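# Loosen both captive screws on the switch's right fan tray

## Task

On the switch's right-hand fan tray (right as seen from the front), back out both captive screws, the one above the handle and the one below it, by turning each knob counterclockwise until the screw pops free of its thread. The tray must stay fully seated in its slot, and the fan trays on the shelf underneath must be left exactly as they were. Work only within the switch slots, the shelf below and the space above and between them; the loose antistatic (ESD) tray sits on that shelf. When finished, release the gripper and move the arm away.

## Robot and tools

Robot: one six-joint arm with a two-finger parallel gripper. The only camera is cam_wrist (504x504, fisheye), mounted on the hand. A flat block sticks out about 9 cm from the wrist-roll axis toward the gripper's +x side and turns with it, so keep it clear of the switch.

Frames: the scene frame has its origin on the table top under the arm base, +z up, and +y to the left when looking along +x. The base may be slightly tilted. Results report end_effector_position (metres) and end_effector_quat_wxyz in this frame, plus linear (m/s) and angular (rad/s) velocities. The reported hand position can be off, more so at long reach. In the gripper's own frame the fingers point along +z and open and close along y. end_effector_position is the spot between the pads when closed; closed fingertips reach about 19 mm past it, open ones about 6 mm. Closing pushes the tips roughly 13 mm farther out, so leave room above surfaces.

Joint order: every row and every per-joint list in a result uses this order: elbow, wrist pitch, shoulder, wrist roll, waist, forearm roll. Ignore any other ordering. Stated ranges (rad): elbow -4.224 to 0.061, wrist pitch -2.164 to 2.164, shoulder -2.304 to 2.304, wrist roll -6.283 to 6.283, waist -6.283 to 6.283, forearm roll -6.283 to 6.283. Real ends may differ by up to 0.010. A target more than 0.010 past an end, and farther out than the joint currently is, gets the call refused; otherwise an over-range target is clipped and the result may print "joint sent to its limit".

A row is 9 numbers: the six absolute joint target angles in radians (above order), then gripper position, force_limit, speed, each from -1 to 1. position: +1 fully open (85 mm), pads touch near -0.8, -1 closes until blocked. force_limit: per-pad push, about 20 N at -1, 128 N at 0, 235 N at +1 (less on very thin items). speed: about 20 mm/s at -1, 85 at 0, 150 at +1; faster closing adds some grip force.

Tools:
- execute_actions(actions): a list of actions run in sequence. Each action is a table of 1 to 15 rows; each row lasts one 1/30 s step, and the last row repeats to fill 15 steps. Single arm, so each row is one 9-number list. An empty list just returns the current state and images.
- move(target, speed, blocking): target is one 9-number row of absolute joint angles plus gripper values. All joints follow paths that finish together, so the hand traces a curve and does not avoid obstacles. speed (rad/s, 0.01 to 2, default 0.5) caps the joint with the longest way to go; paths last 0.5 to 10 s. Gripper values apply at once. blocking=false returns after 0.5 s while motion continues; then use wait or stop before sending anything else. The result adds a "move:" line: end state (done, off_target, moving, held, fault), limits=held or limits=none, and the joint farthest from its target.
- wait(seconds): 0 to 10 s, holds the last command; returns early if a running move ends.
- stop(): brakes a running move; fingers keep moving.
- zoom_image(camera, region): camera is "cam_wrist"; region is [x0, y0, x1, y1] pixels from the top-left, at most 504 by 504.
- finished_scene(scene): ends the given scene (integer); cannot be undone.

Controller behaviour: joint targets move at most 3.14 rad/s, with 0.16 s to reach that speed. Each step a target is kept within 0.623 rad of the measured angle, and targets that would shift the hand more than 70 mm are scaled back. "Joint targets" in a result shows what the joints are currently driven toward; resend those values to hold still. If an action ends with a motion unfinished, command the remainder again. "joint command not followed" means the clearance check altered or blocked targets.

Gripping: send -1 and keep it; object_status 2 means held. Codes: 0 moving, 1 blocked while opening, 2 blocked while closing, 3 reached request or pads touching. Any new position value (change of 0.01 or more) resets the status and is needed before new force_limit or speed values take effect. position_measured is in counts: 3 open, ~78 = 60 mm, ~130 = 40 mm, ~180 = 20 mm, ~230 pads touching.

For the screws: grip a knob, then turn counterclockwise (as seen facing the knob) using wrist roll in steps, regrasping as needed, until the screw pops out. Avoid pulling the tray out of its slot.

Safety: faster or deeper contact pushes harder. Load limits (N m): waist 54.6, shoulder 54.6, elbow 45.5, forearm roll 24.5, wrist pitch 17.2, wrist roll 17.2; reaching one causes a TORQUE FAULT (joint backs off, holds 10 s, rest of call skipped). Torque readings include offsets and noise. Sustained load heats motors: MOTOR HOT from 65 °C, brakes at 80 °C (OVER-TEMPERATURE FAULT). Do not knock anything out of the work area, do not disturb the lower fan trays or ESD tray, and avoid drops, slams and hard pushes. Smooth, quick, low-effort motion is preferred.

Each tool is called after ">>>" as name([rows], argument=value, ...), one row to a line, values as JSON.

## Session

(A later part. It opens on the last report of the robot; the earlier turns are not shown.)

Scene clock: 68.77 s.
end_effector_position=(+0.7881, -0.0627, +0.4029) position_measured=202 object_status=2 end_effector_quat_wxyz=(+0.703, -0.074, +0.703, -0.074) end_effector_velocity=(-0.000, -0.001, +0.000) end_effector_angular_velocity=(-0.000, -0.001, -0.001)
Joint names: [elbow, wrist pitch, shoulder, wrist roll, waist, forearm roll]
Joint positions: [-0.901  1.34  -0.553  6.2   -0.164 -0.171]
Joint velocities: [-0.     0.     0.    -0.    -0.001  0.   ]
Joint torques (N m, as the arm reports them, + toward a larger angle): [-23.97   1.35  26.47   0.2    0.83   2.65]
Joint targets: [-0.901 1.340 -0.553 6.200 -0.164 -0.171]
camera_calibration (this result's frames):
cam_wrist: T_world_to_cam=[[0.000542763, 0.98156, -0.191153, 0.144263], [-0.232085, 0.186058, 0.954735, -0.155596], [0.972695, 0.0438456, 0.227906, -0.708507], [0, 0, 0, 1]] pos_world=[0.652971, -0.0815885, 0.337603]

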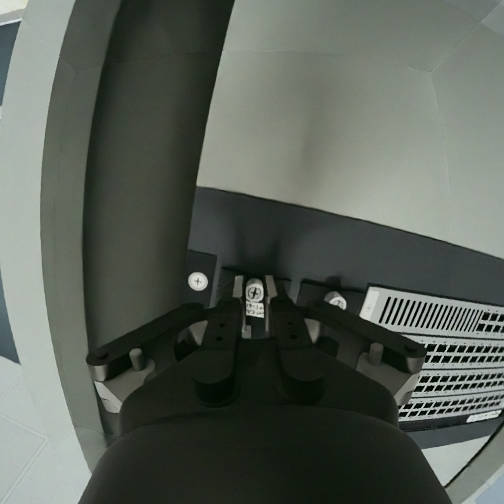

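>>> execute_actions([
  [[-0.90063, 1.34011, -0.55259, -6.2, -0.16408, -0.17156, -1, -0.5, -0.5]],
  [[-0.90016, 1.34034, -0.55236, -6.2, -0.16414, -0.17161, -1, -0.5, -0.5]],
  [[-0.89968, 1.34057, -0.55213, -6.2, -0.16419, -0.17167, -1, -0.5, -0.5]],
  [[-0.89921, 1.34081, -0.55189, -6.2, -0.16425, -0.17173, -1, -0.5, -0.5]],
  [[-0.89874, 1.34104, -0.55166, -6.2, -0.16431, -0.17178, -1, -0.5, -0.5]],
  [[-0.89827, 1.34127, -0.55143, -6.2, -0.16437, -0.17184, -1, -0.5, -0.5]],
  [[-0.89780, 1.34151, -0.55119, -6.2, -0.16443, -0.17190, -1, -0.5, -0.5]],
  [[-0.89733, 1.34174, -0.55096, -6.2, -0.16449, -0.17195, -1, -0.5, -0.5]],
  [[-0.89685, 1.34197, -0.55073, -6.2, -0.16454, -0.17201, -1, -0.5, -0.5]],
  [[-0.89662, 1.34209, -0.55061, -6.2, -0.16457, -0.17204, -1, -0.5, -0.5]],
])

>>> zoom_image(camera="cam_wrist", region=[190, 230, 330, 340])

Scene clock: 74.33 s.
end_effector_position=(+0.7865, -0.0627, +0.4030) position_measured=202 object_status=2 end_effector_quat_wxyz=(+0.707, -0.015, +0.707, -0.015) end_effector_velocity=(-0.000, +0.000, -0.001) end_effector_angular_velocity=(-0.001, +0.001, +0.000)
Joint names: [elbow, wrist pitch, shoulder, wrist roll, waist, forearm roll]
Joint positions: [-0.897  1.342 -0.551 -6.2   -0.165 -0.172]
Joint velocities: [ 0.001 -0.    -0.    -0.001  0.    -0.   ]
Joint torques (N m, as the arm reports them, + toward a larger angle): [-21.59   1.79  29.51   0.33   1.88   1.64]
Joint targets: [-0.897 1.342 -0.551 -6.200 -0.165 -0.172]
camera_calibration (this result's frames):
cam_wrist: T_world_to_cam=[[0.000380536, 0.999672, -0.0256004, 0.0788361], [-0.232422, 0.0249877, 0.972294, -0.172985], [0.972615, 0.0055801, 0.232355, -0.711106], [0, 0, 0, 1]] pos_world=[0.651396, -0.0705197, 0.33544]

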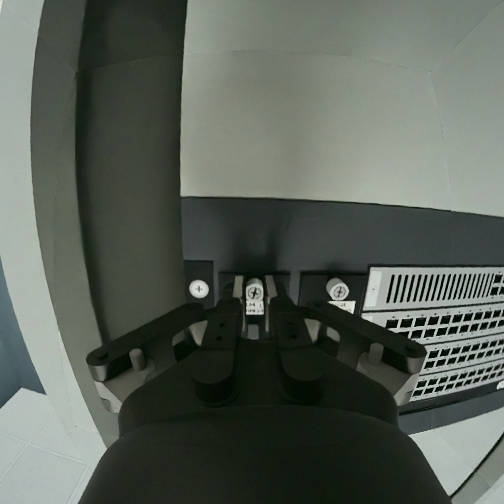

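Region (190, 230, 330, 340) of cam_wrist's 504x504 image, scaled by 3.600, with more detail than that image has; it fills the top 396 rows of this view, and the rest is white.

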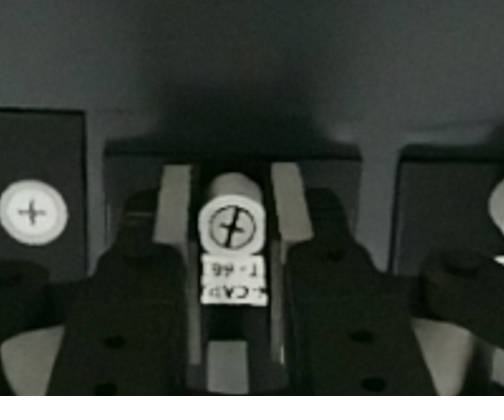

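Now releasing the knob to check whether the screw springs out.

>>> execute_actions([
  [[-0.89662, 1.34209, -0.55061, -6.2, -0.16457, -0.17204, -0.37, 0, 0.5]],
])

>>> zoom_image(camera="cam_wrist", region=[190, 230, 330, 340])

Scene clock: 74.97 s.
end_effector_position=(+0.7865, -0.0627, +0.4029) position_measured=176 object_status=0 end_effector_quat_wxyz=(+0.707, -0.015, +0.707, -0.015) end_effector_velocity=(-0.000, +0.001, -0.000) end_effector_angular_velocity=(-0.000, +0.000, +0.002)
Joint names: [elbow, wrist pitch, shoulder, wrist roll, waist, forearm roll]
Joint positions: [-0.897  1.342 -0.551 -6.2   -0.165 -0.172]
Joint velocities: [ 0.     0.     0.    -0.001  0.002 -0.   ]
Joint torques (N m, as the arm reports them, + toward a larger angle): [-20.64   1.55  30.39   0.07   0.01   2.42]
Joint targets: [-0.897 1.342 -0.551 -6.200 -0.165 -0.172]
camera_calibration (this result's frames):
cam_wrist: T_world_to_cam=[[0.000403402, 0.999668, -0.0257774, 0.0788946], [-0.232207, 0.0251665, 0.972341, -0.17308], [0.972666, 0.00559345, 0.23214, -0.711016], [0, 0, 0, 1]] pos_world=[0.651359, -0.0705355, 0.335382]

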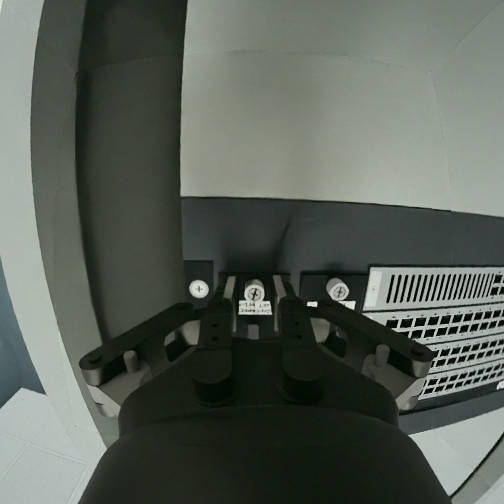

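Region (190, 230, 330, 340) of cam_wrist's 504x504 image, scaled by 3.600, with more detail than that image has; it fills the top 396 rows of this view, and the rest is white.

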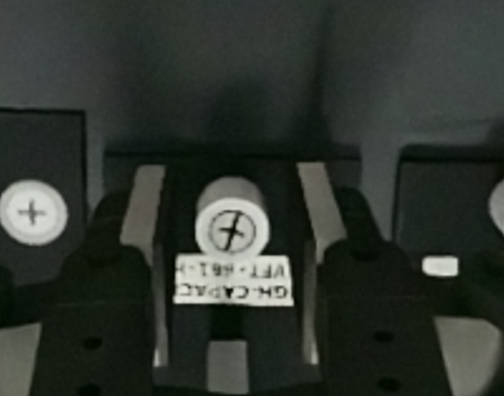

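>>> move(target=[-0.60, 1.49, -0.40, -6.2, -0.208, -0.209, -0.37, 0, 0.5], speed=0.6)

>>> zoom_image(camera="cam_wrist", region=[130, 180, 380, 340])

Scene clock: 76.60 s.
end_effector_position=(+0.6783, -0.0617, +0.4047) position_measured=176 object_status=3 end_effector_quat_wxyz=(+0.708, -0.008, +0.706, -0.010) end_effector_velocity=(-0.001, -0.000, -0.000) end_effector_angular_velocity=(+0.000, +0.001, -0.001)
Joint names: [elbow, wrist pitch, shoulder, wrist roll, waist, forearm roll]
Joint positions: [-0.6    1.49  -0.4   -6.2   -0.208 -0.209]
Joint velocities: [ 0.003  0.001  0.001 -0.    -0.001  0.001]
Joint torques (N m, as the arm reports them, + toward a larger angle): [-17.     2.03  24.3    0.13  -1.01   1.66]
Joint targets: [-0.600 1.490 -0.400 -6.200 -0.208 -0.209]
move: done; limits=none; farthest joint: the waist, 0.000 radians from its target (0.043 radians at the start)
camera_calibration (this result's frames):
cam_wrist: T_world_to_cam=[[0.00252289, 0.999955, -0.00911258, 0.069816], [-0.234809, 0.0094502, 0.971996, -0.198965], [0.972038, -0.000312522, 0.234822, -0.607221], [0, 0, 0, 1]] pos_world=[0.543348, -0.0681224, 0.336619]

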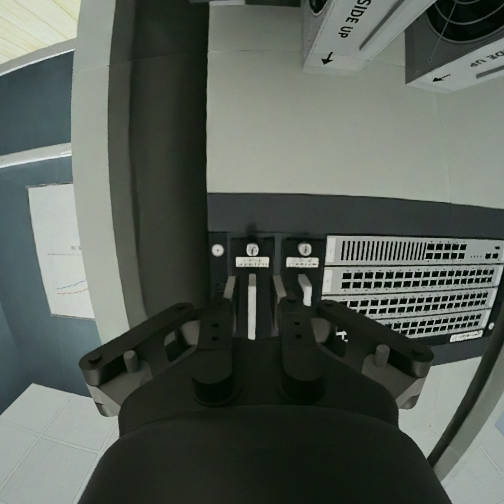

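Region (130, 180, 380, 340) of cam_wrist's 504x504 image, scaled by 2.016, with more detail than that image has; it fills the top 323 rows of this view, and the rest is white.

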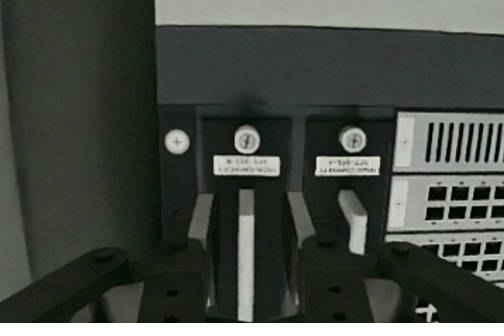

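Both screws have sprung out, the tray remains seated, and the arm is clear. Ending the scene.

>>> finished_scene(scene=2)

The scene is finished: the task was done.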